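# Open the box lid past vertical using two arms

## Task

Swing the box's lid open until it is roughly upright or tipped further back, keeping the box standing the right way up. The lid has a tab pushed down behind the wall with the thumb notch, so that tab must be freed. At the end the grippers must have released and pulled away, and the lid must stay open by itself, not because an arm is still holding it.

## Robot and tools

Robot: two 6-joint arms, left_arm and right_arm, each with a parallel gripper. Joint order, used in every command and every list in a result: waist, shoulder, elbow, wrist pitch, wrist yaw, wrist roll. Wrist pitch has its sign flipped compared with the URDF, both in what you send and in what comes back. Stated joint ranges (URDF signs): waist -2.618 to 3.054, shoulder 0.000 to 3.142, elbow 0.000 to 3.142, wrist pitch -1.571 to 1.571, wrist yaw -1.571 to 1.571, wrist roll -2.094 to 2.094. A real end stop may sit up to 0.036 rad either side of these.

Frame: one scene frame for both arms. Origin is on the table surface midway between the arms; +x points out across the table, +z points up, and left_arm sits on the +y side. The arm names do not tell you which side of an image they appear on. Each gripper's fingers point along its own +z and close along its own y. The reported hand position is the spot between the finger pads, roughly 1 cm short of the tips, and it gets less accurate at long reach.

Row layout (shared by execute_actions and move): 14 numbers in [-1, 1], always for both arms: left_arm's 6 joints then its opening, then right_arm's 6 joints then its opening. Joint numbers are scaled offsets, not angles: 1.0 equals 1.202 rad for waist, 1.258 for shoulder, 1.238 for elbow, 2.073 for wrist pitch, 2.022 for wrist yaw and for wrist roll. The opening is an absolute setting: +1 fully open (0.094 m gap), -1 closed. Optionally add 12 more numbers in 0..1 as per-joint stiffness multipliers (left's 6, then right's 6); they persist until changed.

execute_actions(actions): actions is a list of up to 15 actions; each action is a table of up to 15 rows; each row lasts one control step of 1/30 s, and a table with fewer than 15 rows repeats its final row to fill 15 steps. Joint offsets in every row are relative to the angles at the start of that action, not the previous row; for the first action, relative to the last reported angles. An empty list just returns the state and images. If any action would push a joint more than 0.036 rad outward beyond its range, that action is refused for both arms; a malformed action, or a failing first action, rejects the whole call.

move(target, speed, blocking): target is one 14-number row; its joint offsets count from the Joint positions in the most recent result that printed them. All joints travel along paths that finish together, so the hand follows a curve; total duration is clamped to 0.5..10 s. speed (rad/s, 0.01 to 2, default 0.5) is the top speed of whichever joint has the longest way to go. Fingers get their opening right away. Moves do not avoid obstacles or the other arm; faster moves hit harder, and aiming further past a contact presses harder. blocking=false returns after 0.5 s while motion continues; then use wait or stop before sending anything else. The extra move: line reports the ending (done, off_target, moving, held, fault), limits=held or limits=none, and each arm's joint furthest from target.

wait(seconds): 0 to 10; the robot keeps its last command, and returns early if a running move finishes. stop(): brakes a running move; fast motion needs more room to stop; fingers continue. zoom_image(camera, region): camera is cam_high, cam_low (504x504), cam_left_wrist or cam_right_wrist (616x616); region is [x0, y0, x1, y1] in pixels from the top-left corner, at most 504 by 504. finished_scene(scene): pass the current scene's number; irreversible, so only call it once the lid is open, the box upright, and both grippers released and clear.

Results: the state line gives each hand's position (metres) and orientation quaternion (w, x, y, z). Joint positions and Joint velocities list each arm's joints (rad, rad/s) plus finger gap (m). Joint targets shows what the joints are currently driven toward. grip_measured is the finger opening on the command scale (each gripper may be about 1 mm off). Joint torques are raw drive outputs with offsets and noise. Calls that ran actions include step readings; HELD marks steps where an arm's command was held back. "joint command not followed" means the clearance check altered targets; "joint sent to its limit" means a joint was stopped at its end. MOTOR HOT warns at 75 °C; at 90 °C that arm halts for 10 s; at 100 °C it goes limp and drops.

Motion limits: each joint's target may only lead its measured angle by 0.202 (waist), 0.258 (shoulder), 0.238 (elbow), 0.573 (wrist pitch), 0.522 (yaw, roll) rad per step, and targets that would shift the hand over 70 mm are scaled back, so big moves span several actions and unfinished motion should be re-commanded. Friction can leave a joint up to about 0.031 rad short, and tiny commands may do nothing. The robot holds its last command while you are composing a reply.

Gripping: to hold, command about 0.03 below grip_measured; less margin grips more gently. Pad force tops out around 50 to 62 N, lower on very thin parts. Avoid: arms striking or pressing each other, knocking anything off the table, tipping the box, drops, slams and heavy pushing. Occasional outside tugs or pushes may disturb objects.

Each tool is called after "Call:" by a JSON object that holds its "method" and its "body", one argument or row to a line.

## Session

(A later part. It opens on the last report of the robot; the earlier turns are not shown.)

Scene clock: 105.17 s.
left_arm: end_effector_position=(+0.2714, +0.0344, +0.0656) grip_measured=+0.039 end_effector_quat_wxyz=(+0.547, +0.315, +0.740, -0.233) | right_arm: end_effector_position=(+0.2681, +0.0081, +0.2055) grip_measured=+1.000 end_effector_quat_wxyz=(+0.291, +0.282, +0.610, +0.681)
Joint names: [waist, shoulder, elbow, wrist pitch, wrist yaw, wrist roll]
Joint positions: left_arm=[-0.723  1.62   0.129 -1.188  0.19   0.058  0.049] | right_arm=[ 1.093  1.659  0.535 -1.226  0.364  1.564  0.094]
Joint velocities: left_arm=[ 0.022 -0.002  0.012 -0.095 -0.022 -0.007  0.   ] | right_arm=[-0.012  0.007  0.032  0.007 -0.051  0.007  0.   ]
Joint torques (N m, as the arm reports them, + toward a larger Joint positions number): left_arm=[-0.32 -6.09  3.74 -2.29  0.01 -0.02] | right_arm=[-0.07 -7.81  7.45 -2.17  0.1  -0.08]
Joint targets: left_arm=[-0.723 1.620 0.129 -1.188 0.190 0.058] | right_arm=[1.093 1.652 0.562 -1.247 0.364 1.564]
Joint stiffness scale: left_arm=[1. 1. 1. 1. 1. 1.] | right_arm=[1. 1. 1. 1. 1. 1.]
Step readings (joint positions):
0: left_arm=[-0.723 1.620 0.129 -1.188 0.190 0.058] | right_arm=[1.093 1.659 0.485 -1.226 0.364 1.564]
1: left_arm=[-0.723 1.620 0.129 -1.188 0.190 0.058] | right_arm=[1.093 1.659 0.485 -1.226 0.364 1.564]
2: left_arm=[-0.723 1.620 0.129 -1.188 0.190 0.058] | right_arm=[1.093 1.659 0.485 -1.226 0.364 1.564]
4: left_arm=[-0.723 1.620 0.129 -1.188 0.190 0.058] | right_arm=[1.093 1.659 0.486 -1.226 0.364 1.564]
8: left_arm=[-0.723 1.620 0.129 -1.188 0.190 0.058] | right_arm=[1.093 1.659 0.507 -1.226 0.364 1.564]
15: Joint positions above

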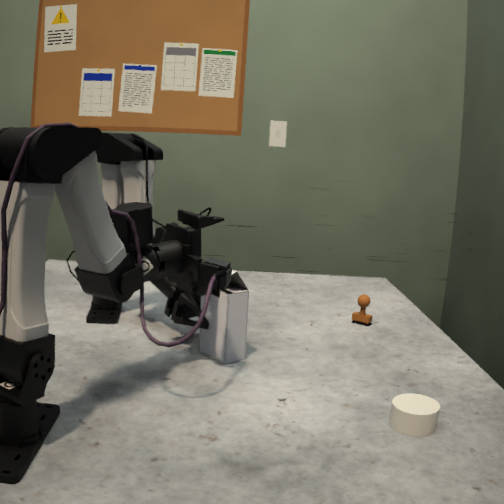

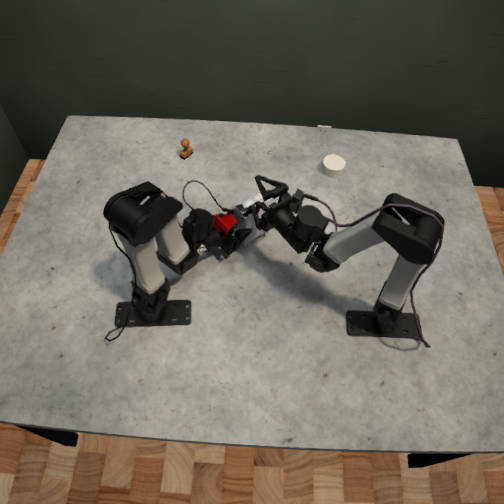

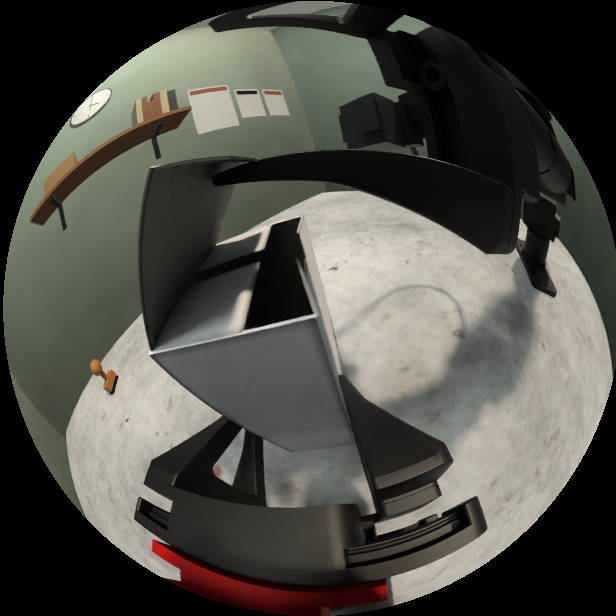

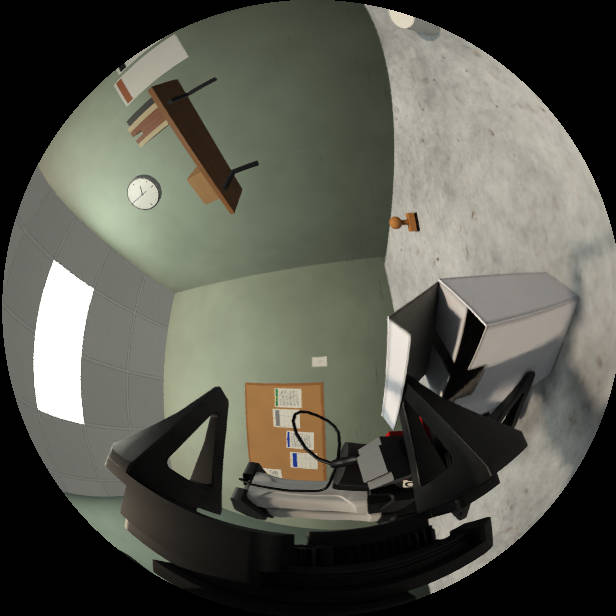

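Call:
{"method": "move", "body": {
  "target": [0, 0, 0, 0, 0, 0, 0.0, -0.1111, 0.0514, 0.2701, 0.2256, -0.0767, 0, 1],
  "speed": 0.45
}}

Scene clock: 107.60 s.
left_arm: end_effector_position=(+0.2714, +0.0344, +0.0656) grip_measured=+0.039 end_effector_quat_wxyz=(+0.547, +0.315, +0.740, -0.233) | right_arm: end_effector_position=(+0.3270, +0.0411, +0.2042) grip_measured=+1.000 end_effector_quat_wxyz=(+0.275, +0.284, +0.683, +0.614)
Joint names: [waist, shoulder, elbow, wrist pitch, wrist yaw, wrist roll]
Joint positions: left_arm=[-0.723  1.62   0.129 -1.188  0.19   0.058  0.049] | right_arm=[ 0.97   1.707  0.843 -0.767  0.219  1.564  0.094]
Joint velocities: left_arm=[ 0.007 -0.007 -0.007  0.022 -0.037 -0.007 -0.001] | right_arm=[-0.017  0.007 -0.017 -0.037 -0.007  0.037  0.   ]
Joint torques (N m, as the arm reports them, + toward a larger Joint positions number): left_arm=[-0.32 -6.09  3.74 -2.29  0.01 -0.02] | right_arm=[-0.89 -7.38  8.5  -2.01  0.05 -0.09]
Joint targets: left_arm=[-0.723 1.620 0.129 -1.188 0.190 0.058] | right_arm=[0.960 1.724 0.869 -0.758 0.209 1.564]
Joint stiffness scale: left_arm=[1. 1. 1. 1. 1. 1.] | right_arm=[1. 1. 1. 1. 1. 1.]
move: off_target (right_arm); limits=none; left_arm: farthest joint: the waist, 0.000 radians from its target (0.000 radians at the start); right_arm: farthest joint: the elbow, 0.027 radians from its target (0.334 radians at the start)

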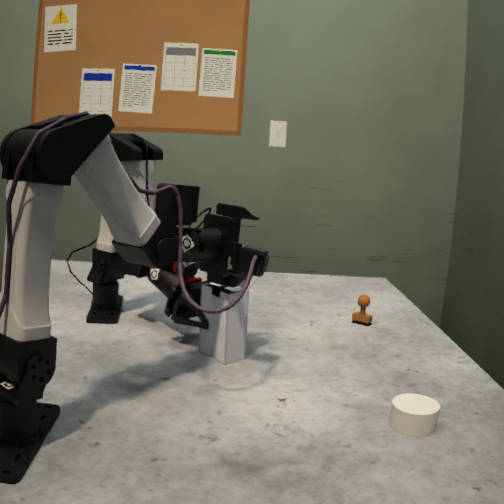

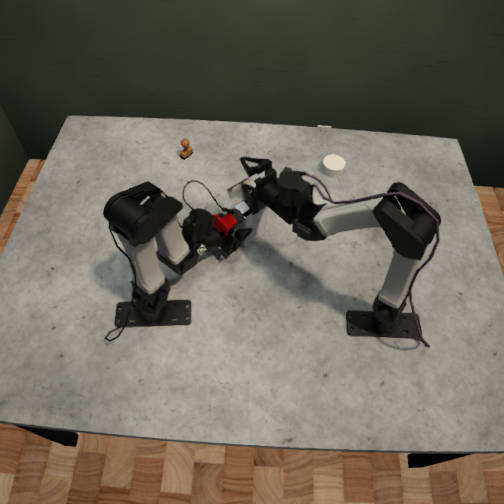

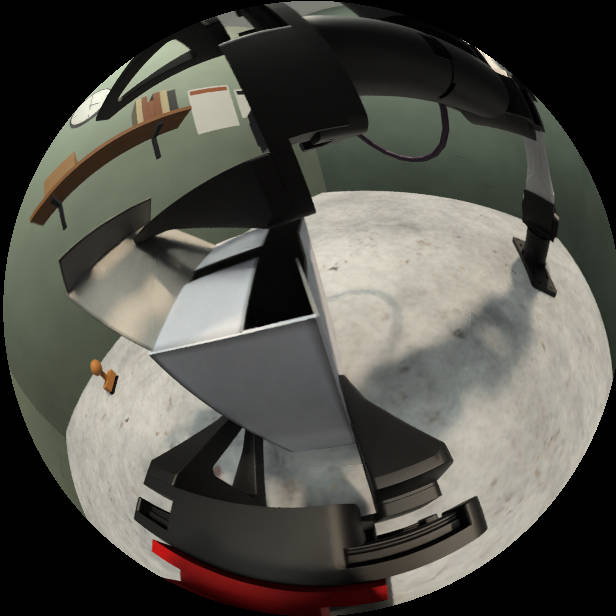

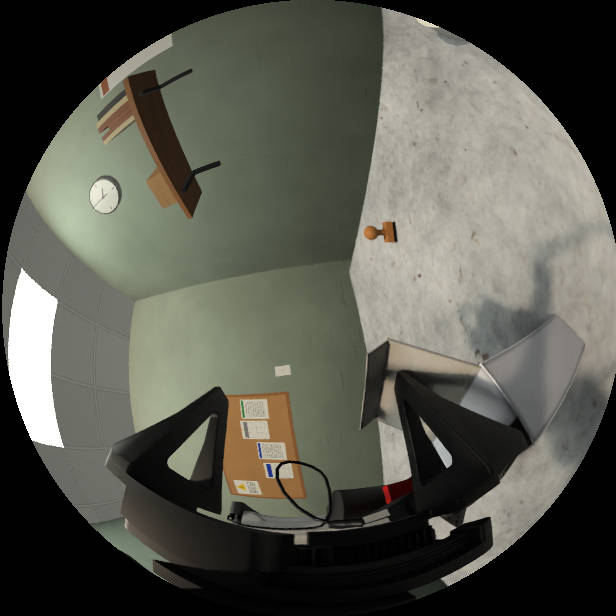

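Call:
{"method": "execute_actions", "body": {
  "actions": []
}}

Scene clock: 109.97 s.
left_arm: end_effector_position=(+0.2714, +0.0344, +0.0656) grip_measured=+0.039 end_effector_quat_wxyz=(+0.547, +0.315, +0.740, -0.233) | right_arm: end_effector_position=(+0.3270, +0.0411, +0.2041) grip_measured=+1.000 end_effector_quat_wxyz=(+0.275, +0.283, +0.684, +0.614)
Joint names: [waist, shoulder, elbow, wrist pitch, wrist yaw, wrist roll]
Joint positions: left_arm=[-0.723  1.62   0.129 -1.188  0.19   0.058  0.049] | right_arm=[ 0.97   1.707  0.843 -0.766  0.219  1.564  0.094]
Joint velocities: left_arm=[-0.007  0.002  0.007  0.081 -0.081  0.066  0.001] | right_arm=[-0.002 -0.002 -0.017 -0.007  0.037  0.081  0.   ]
Joint torques (N m, as the arm reports them, + toward a larger Joint positions number): left_arm=[-0.32 -6.09  3.74 -2.29  0.01 -0.02] | right_arm=[-0.89 -7.39  8.48 -2.    0.04 -0.08]
Joint targets: left_arm=[-0.723 1.620 0.129 -1.188 0.190 0.058] | right_arm=[0.960 1.724 0.869 -0.759 0.208 1.564]
Joint stiffness scale: left_arm=[1. 1. 1. 1. 1. 1.] | right_arm=[1. 1. 1. 1. 1. 1.]

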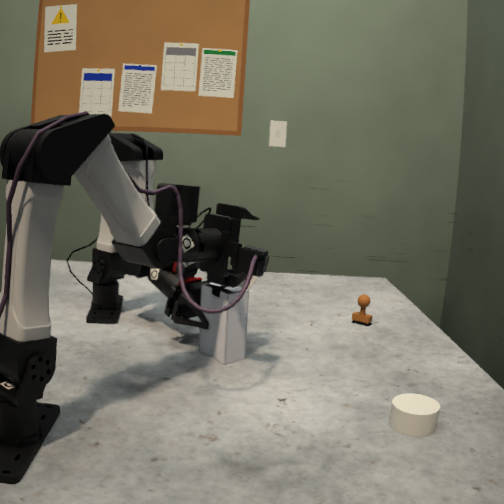

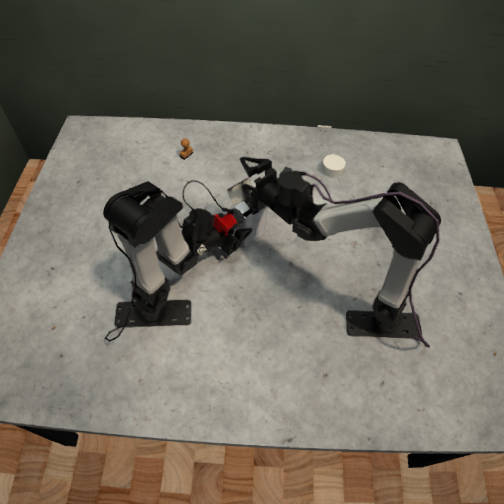

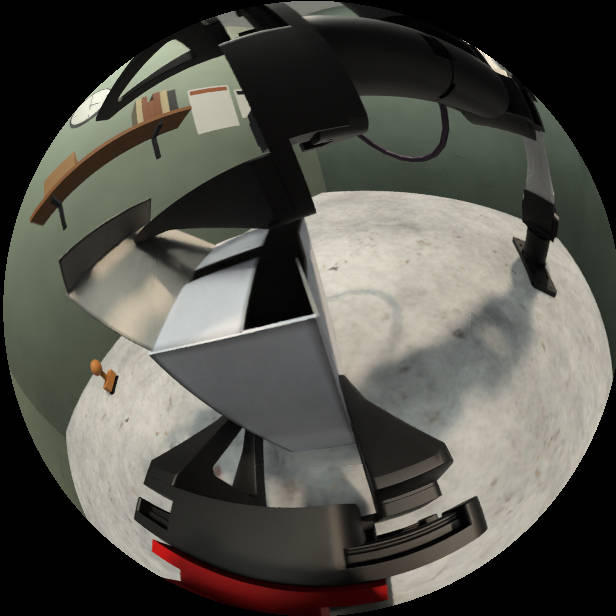

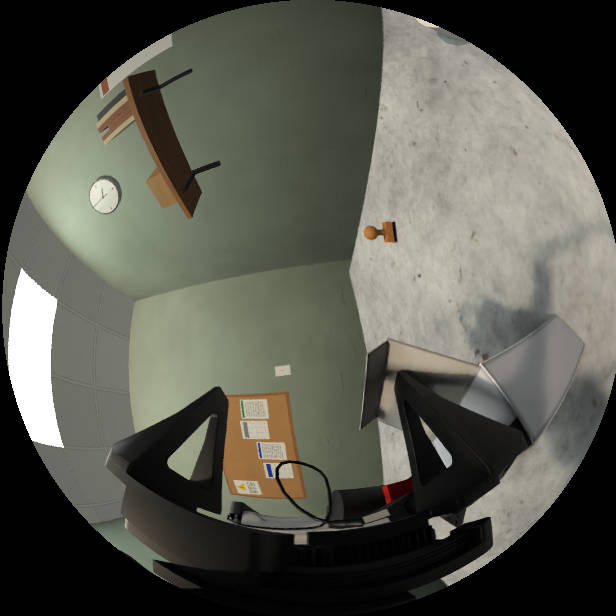

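Call:
{"method": "move", "body": {
  "target": [0,0,0,0,0,0,0.0, 0,-0.303,-0.401,-0.121,0,0,1],
  "speed": 0.4
}}

Scene clock: 114.93 s.
left_arm: end_effector_position=(+0.2714, +0.0344, +0.0656) grip_measured=+0.039 end_effector_quat_wxyz=(+0.547, +0.315, +0.740, -0.233) | right_arm: end_effector_position=(+0.2641, -0.0517, +0.1997) grip_measured=+1.000 end_effector_quat_wxyz=(+0.282, +0.277, +0.651, +0.648)
Joint names: [waist, shoulder, elbow, wrist pitch, wrist yaw, wrist roll]
Joint positions: left_arm=[-0.723  1.62   0.129 -1.188  0.19   0.058  0.049] | right_arm=[ 0.97   1.35   0.363 -0.986  0.219  1.564  0.094]
Joint velocities: left_arm=[-0.002 -0.007 -0.012  0.037  0.037 -0.037 -0.   ] | right_arm=[-0.002 -0.002  0.002 -0.007 -0.066  0.007  0.   ]
Joint torques (N m, as the arm reports them, + toward a larger Joint positions number): left_arm=[-0.32 -6.1   3.74 -2.29  0.01 -0.03] | right_arm=[-0.07 -6.89  4.82 -2.34  0.12 -0.08]
Joint targets: left_arm=[-0.723 1.620 0.129 -1.188 0.190 0.058] | right_arm=[0.970 1.325 0.346 -1.017 0.219 1.564]
Joint stiffness scale: left_arm=[1. 1. 1. 1. 1. 1.] | right_arm=[1. 1. 1. 1. 1. 1.]
move: off_target (right_arm); limits=none; left_arm: farthest joint: the waist, 0.000 radians from its target (0.000 radians at the start); right_arm: farthest joint: the wrist pitch, 0.031 radians from its target (0.251 radians at the start)

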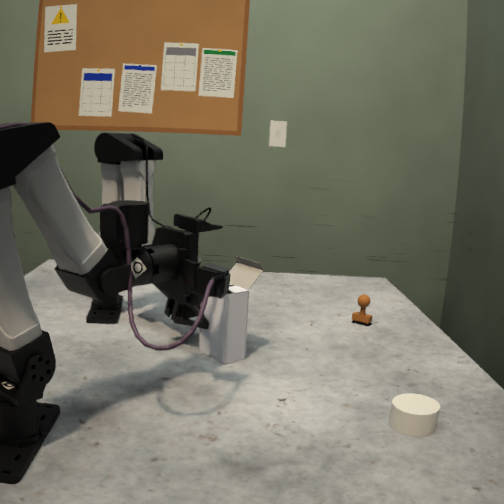

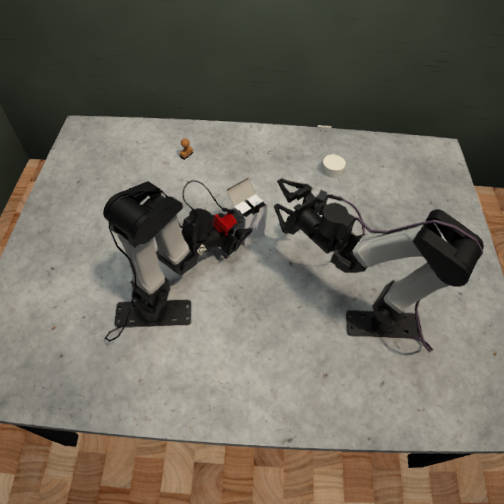

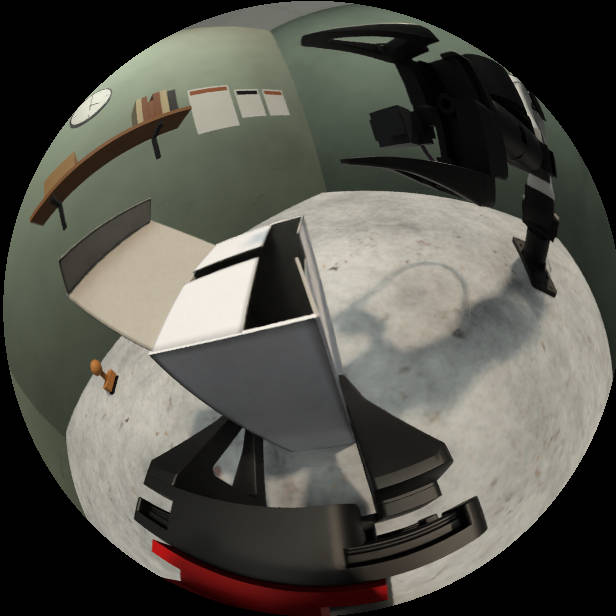

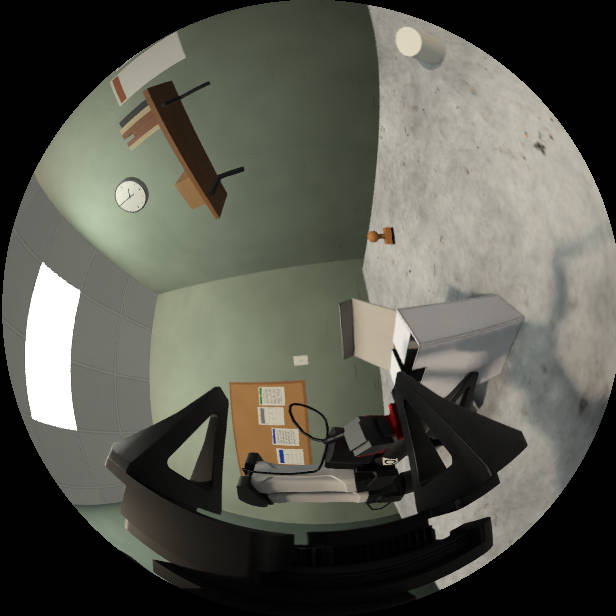

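Call:
{"method": "execute_actions", "body": {
  "actions": [
    [[0,0,0,0,0,0,0.1, 0,0,0,0,0,0,1],[0,0,0,0,0,0,0.2, 0,0,0,0,0,0,1],[0,0,0,0,0,0,0.3, 0,0,0,0,0,0,1],[0,0,0,0,0,0,0.45, 0,0,0,0,0,0,1],[0,0,0,0,0,0,0.6, 0,0,0,0,0,0,1],[0,0,0,0,0,0,0.8, 0,0,0,0,0,0,1],[0,0,0,0,0,0,1, 0,0,0,0,0,0,1]]
  ]
}}

Call:
{"method": "move", "body": {
  "target": [0,-0.588,-0.1,0.305,0,0,1, -0.55,-0.3,-0.05,0.2,-0.1,-0.4,1],
  "speed": 0.6
}}

Scene clock: 120.27 s.
left_arm: end_effector_position=(+0.2714, +0.0344, +0.0656) grip_measured=+0.999 end_effector_quat_wxyz=(+0.547, +0.315, +0.740, -0.233) | right_arm: end_effector_position=(+0.2641, -0.0517, +0.1998) grip_measured=+1.000 end_effector_quat_wxyz=(+0.282, +0.277, +0.650, +0.648)
Joint names: [waist, shoulder, elbow, wrist pitch, wrist yaw, wrist roll]
Joint positions: left_arm=[-0.723  1.62   0.129 -1.188  0.19   0.058  0.094] | right_arm=[ 0.97   1.35   0.363 -0.986  0.219  1.564  0.094]
Joint velocities: left_arm=[-0.002 -0.012  0.017 -0.007 -0.037 -0.051  0.001] | right_arm=[ 0.012 -0.017  0.002 -0.022 -0.051  0.022  0.   ]
Joint torques (N m, as the arm reports them, + toward a larger Joint positions number): left_arm=[-0.32 -6.09  3.74 -2.29  0.01 -0.02] | right_arm=[-0.07 -4.61  6.1  -2.05  0.12 -0.08]
Joint targets: left_arm=[-0.723 1.620 0.129 -1.188 0.190 0.058] | right_arm=[0.970 1.350 0.363 -0.986 0.219 1.564]
Joint stiffness scale: left_arm=[1. 1. 1. 1. 1. 1.] | right_arm=[1. 1. 1. 1. 1. 1.]
Step readings (joint positions):
0: left_arm=[-0.723 1.620 0.129 -1.188 0.190 0.058] | right_arm=[0.970 1.350 0.363 -0.986 0.219 1.564]
1: left_arm=[-0.723 1.620 0.129 -1.188 0.190 0.058] | right_arm=[0.970 1.350 0.363 -0.986 0.219 1.564]
2: left_arm=[-0.723 1.620 0.129 -1.188 0.190 0.058] | right_arm=[0.970 1.350 0.363 -0.986 0.219 1.564]
4: left_arm=[-0.723 1.620 0.129 -1.188 0.190 0.058] | right_arm=[0.970 1.350 0.363 -0.986 0.219 1.564]
8: left_arm=[-0.723 1.620 0.129 -1.188 0.190 0.058] | right_arm=[0.970 1.350 0.363 -0.986 0.219 1.564]
15: Joint positions above

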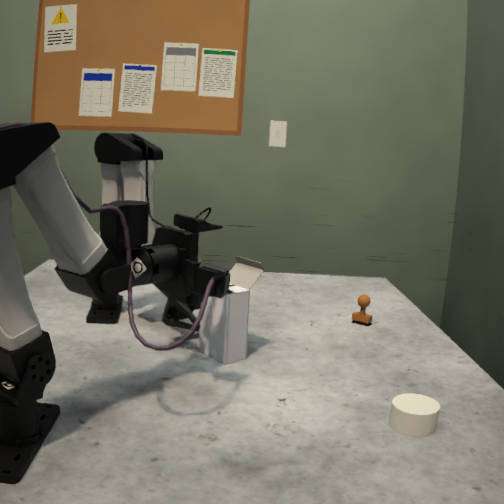

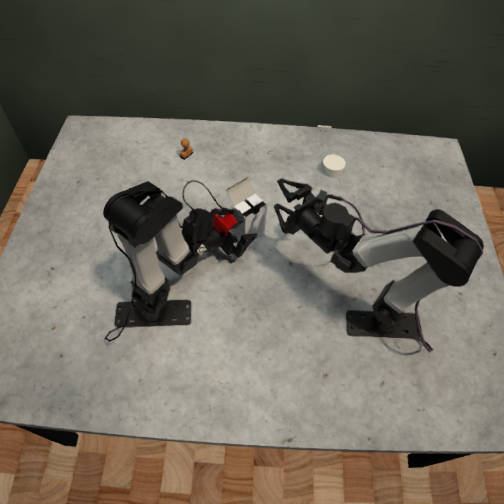

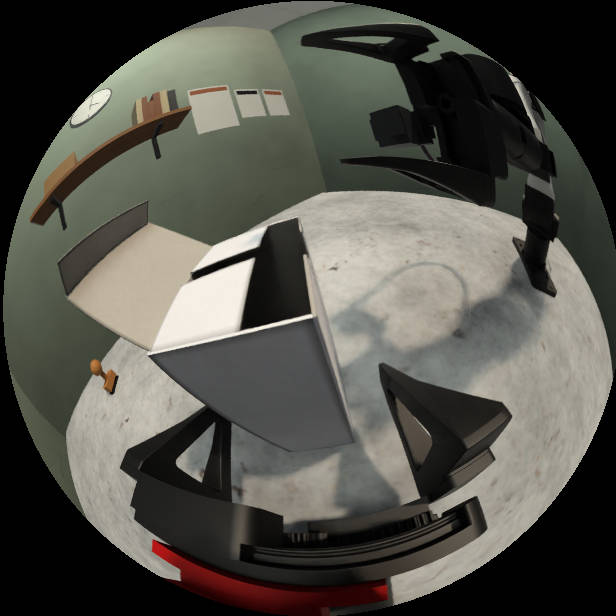

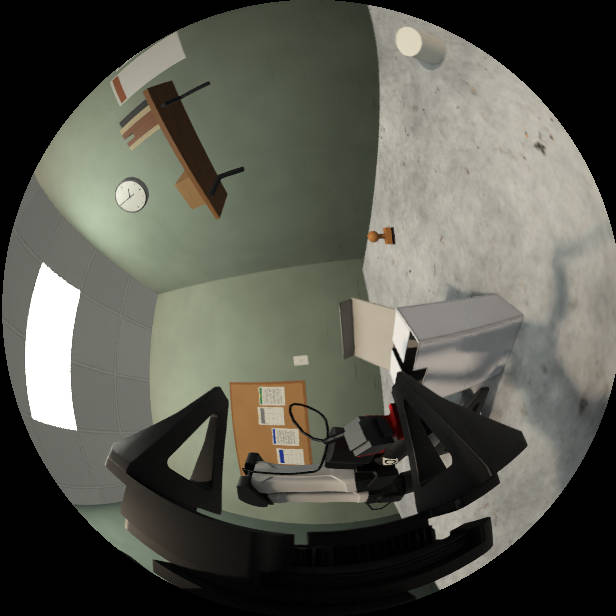

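Scene clock: 122.47 s.
left_arm: end_effector_position=(+0.2283, +0.0643, +0.1019) grip_measured=+0.999 end_effector_quat_wxyz=(+0.553, +0.314, +0.735, -0.234) | right_arm: end_effector_position=(+0.3479, -0.2455, +0.2049) grip_measured=+1.000 end_effector_quat_wxyz=(+0.579, +0.171, +0.721, +0.341)
Joint names: [waist, shoulder, elbow, wrist pitch, wrist yaw, wrist roll]
Joint positions: left_arm=[-0.723  0.898  0.025 -0.585  0.19   0.058  0.094] | right_arm=[ 0.32   0.995  0.32  -0.577  0.027  0.767  0.094]
Joint velocities: left_arm=[ 0.007  0.007 -0.002  0.037  0.037 -0.022 -0.   ] | right_arm=[-0.007 -0.012 -0.022  0.022 -0.007 -0.007  0.   ]
Joint torques (N m, as the arm reports them, + toward a larger Joint positions number): left_arm=[-0.32 -3.48  5.17 -1.96  0.01 -0.02] | right_arm=[-0.95 -4.32  5.62 -2.05  0.02 -0.18]
Joint targets: left_arm=[-0.723 0.880 0.006 -0.556 0.190 0.058] | right_arm=[0.309 0.972 0.302 -0.572 0.016 0.755]
Joint stiffness scale: left_arm=[1. 1. 1. 1. 1. 1.] | right_arm=[1. 1. 1. 1. 1. 1.]
move: off_target (left_arm, right_arm); limits=none; left_arm: farthest joint: the wrist pitch, 0.029 radians from its target (0.632 radians at the start); right_arm: farthest joint: the shoulder, 0.022 radians from its target (0.377 radians at the start)

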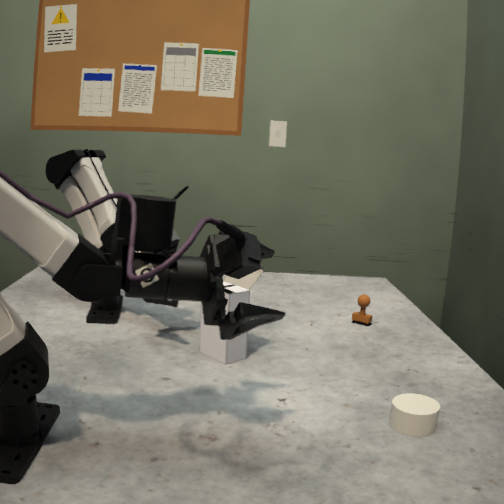

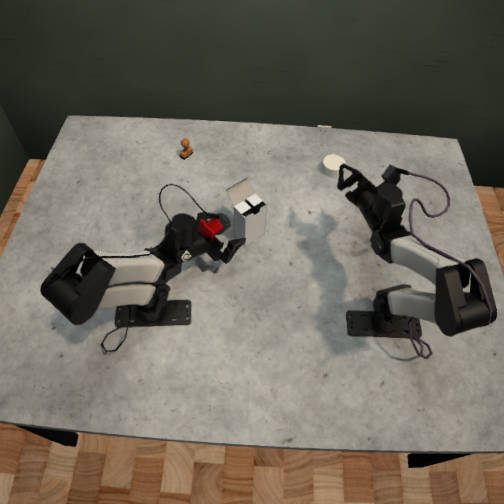

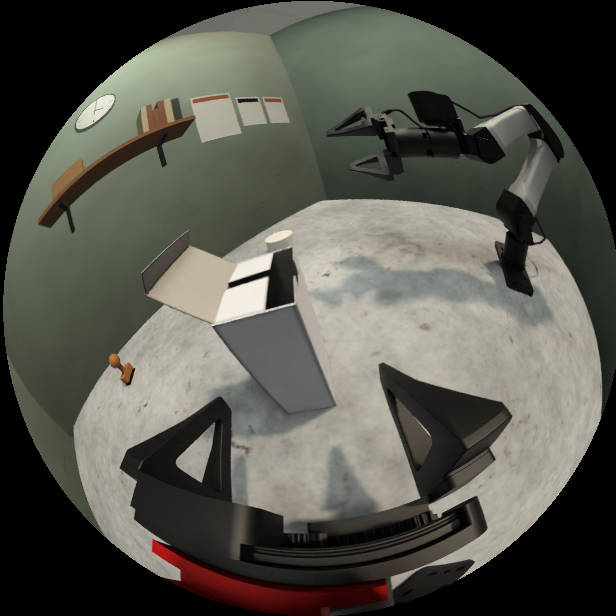

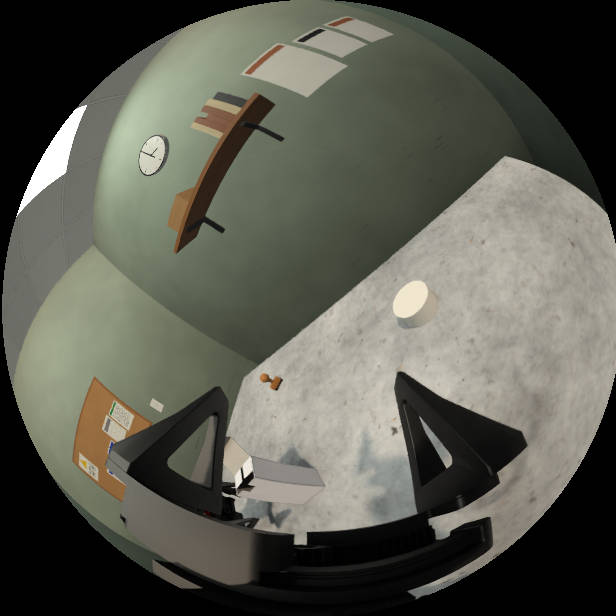

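Call:
{"method": "move", "body": {
  "target": [0.68,-0.1,0,0.12,0,0,1, 0,0,0,0,0,0,1],
  "speed": 0.7
}}

Scene clock: 125.20 s.
left_arm: end_effector_position=(+0.2842, +0.2806, +0.0798) grip_measured=+0.999 end_effector_quat_wxyz=(+0.555, -0.007, +0.832, -0.008) | right_arm: end_effector_position=(+0.3479, -0.2455, +0.2049) grip_measured=+1.000 end_effector_quat_wxyz=(+0.579, +0.171, +0.721, +0.341)
Joint names: [waist, shoulder, elbow, wrist pitch, wrist yaw, wrist roll]
Joint positions: left_arm=[ 0.085  0.791  0.025 -0.365  0.19   0.058  0.094] | right_arm=[ 0.32   0.995  0.32  -0.577  0.027  0.767  0.094]
Joint velocities: left_arm=[ 0.012 -0.022 -0.022  0.037 -0.037 -0.066  0.   ] | right_arm=[-0.022 -0.007 -0.012  0.037  0.007 -0.066  0.   ]
Joint torques (N m, as the arm reports them, + toward a larger Joint positions number): left_arm=[ 0.4  -3.    6.89 -1.92  0.02 -0.02] | right_arm=[-0.07 -2.25  7.02 -2.12  0.14 -0.07]
Joint targets: left_arm=[0.094 0.772 0.025 -0.336 0.190 0.058] | right_arm=[0.320 0.995 0.320 -0.578 0.027 0.768]
Joint stiffness scale: left_arm=[1. 1. 1. 1. 1. 1.] | right_arm=[1. 1. 1. 1. 1. 1.]
move: off_target (left_arm); limits=none; left_arm: farthest joint: the wrist pitch, 0.028 radians from its target (0.248 radians at the start); right_arm: farthest joint: the waist, 0.000 radians from its target (0.000 radians at the start)

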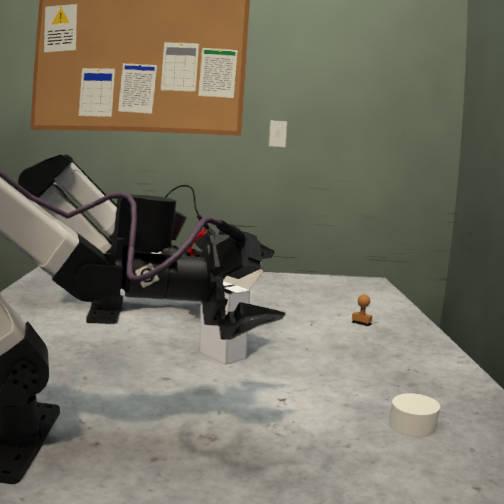

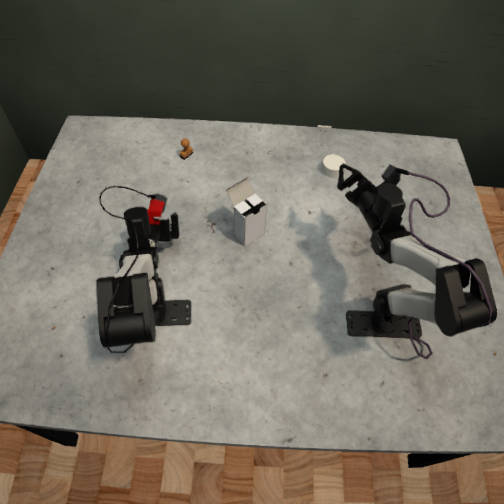

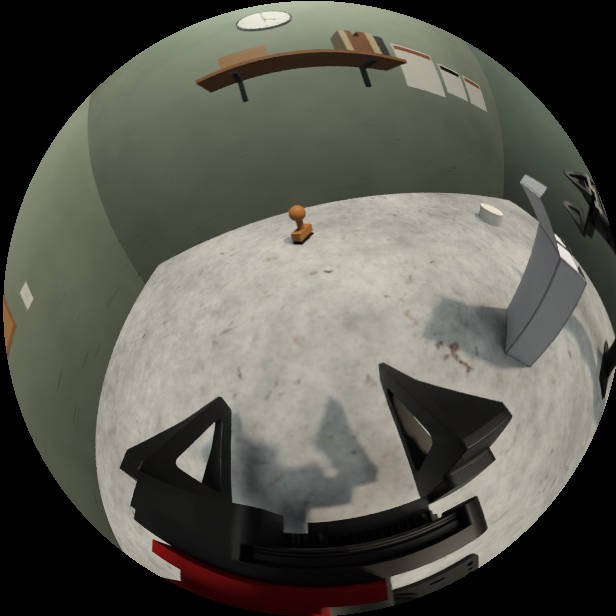

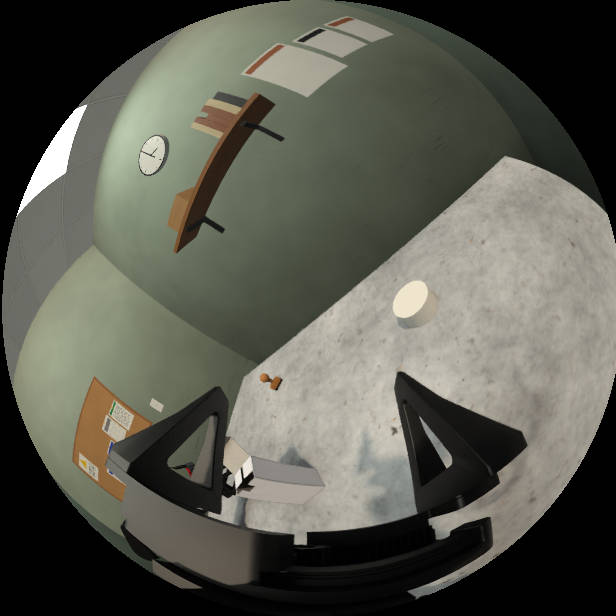

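The box is upright, the lid is open past vertical, and both arms are clear.

Call:
{"method": "finished_scene", "body": {
  "scene": 1
}}

The scene is finished: the task was done.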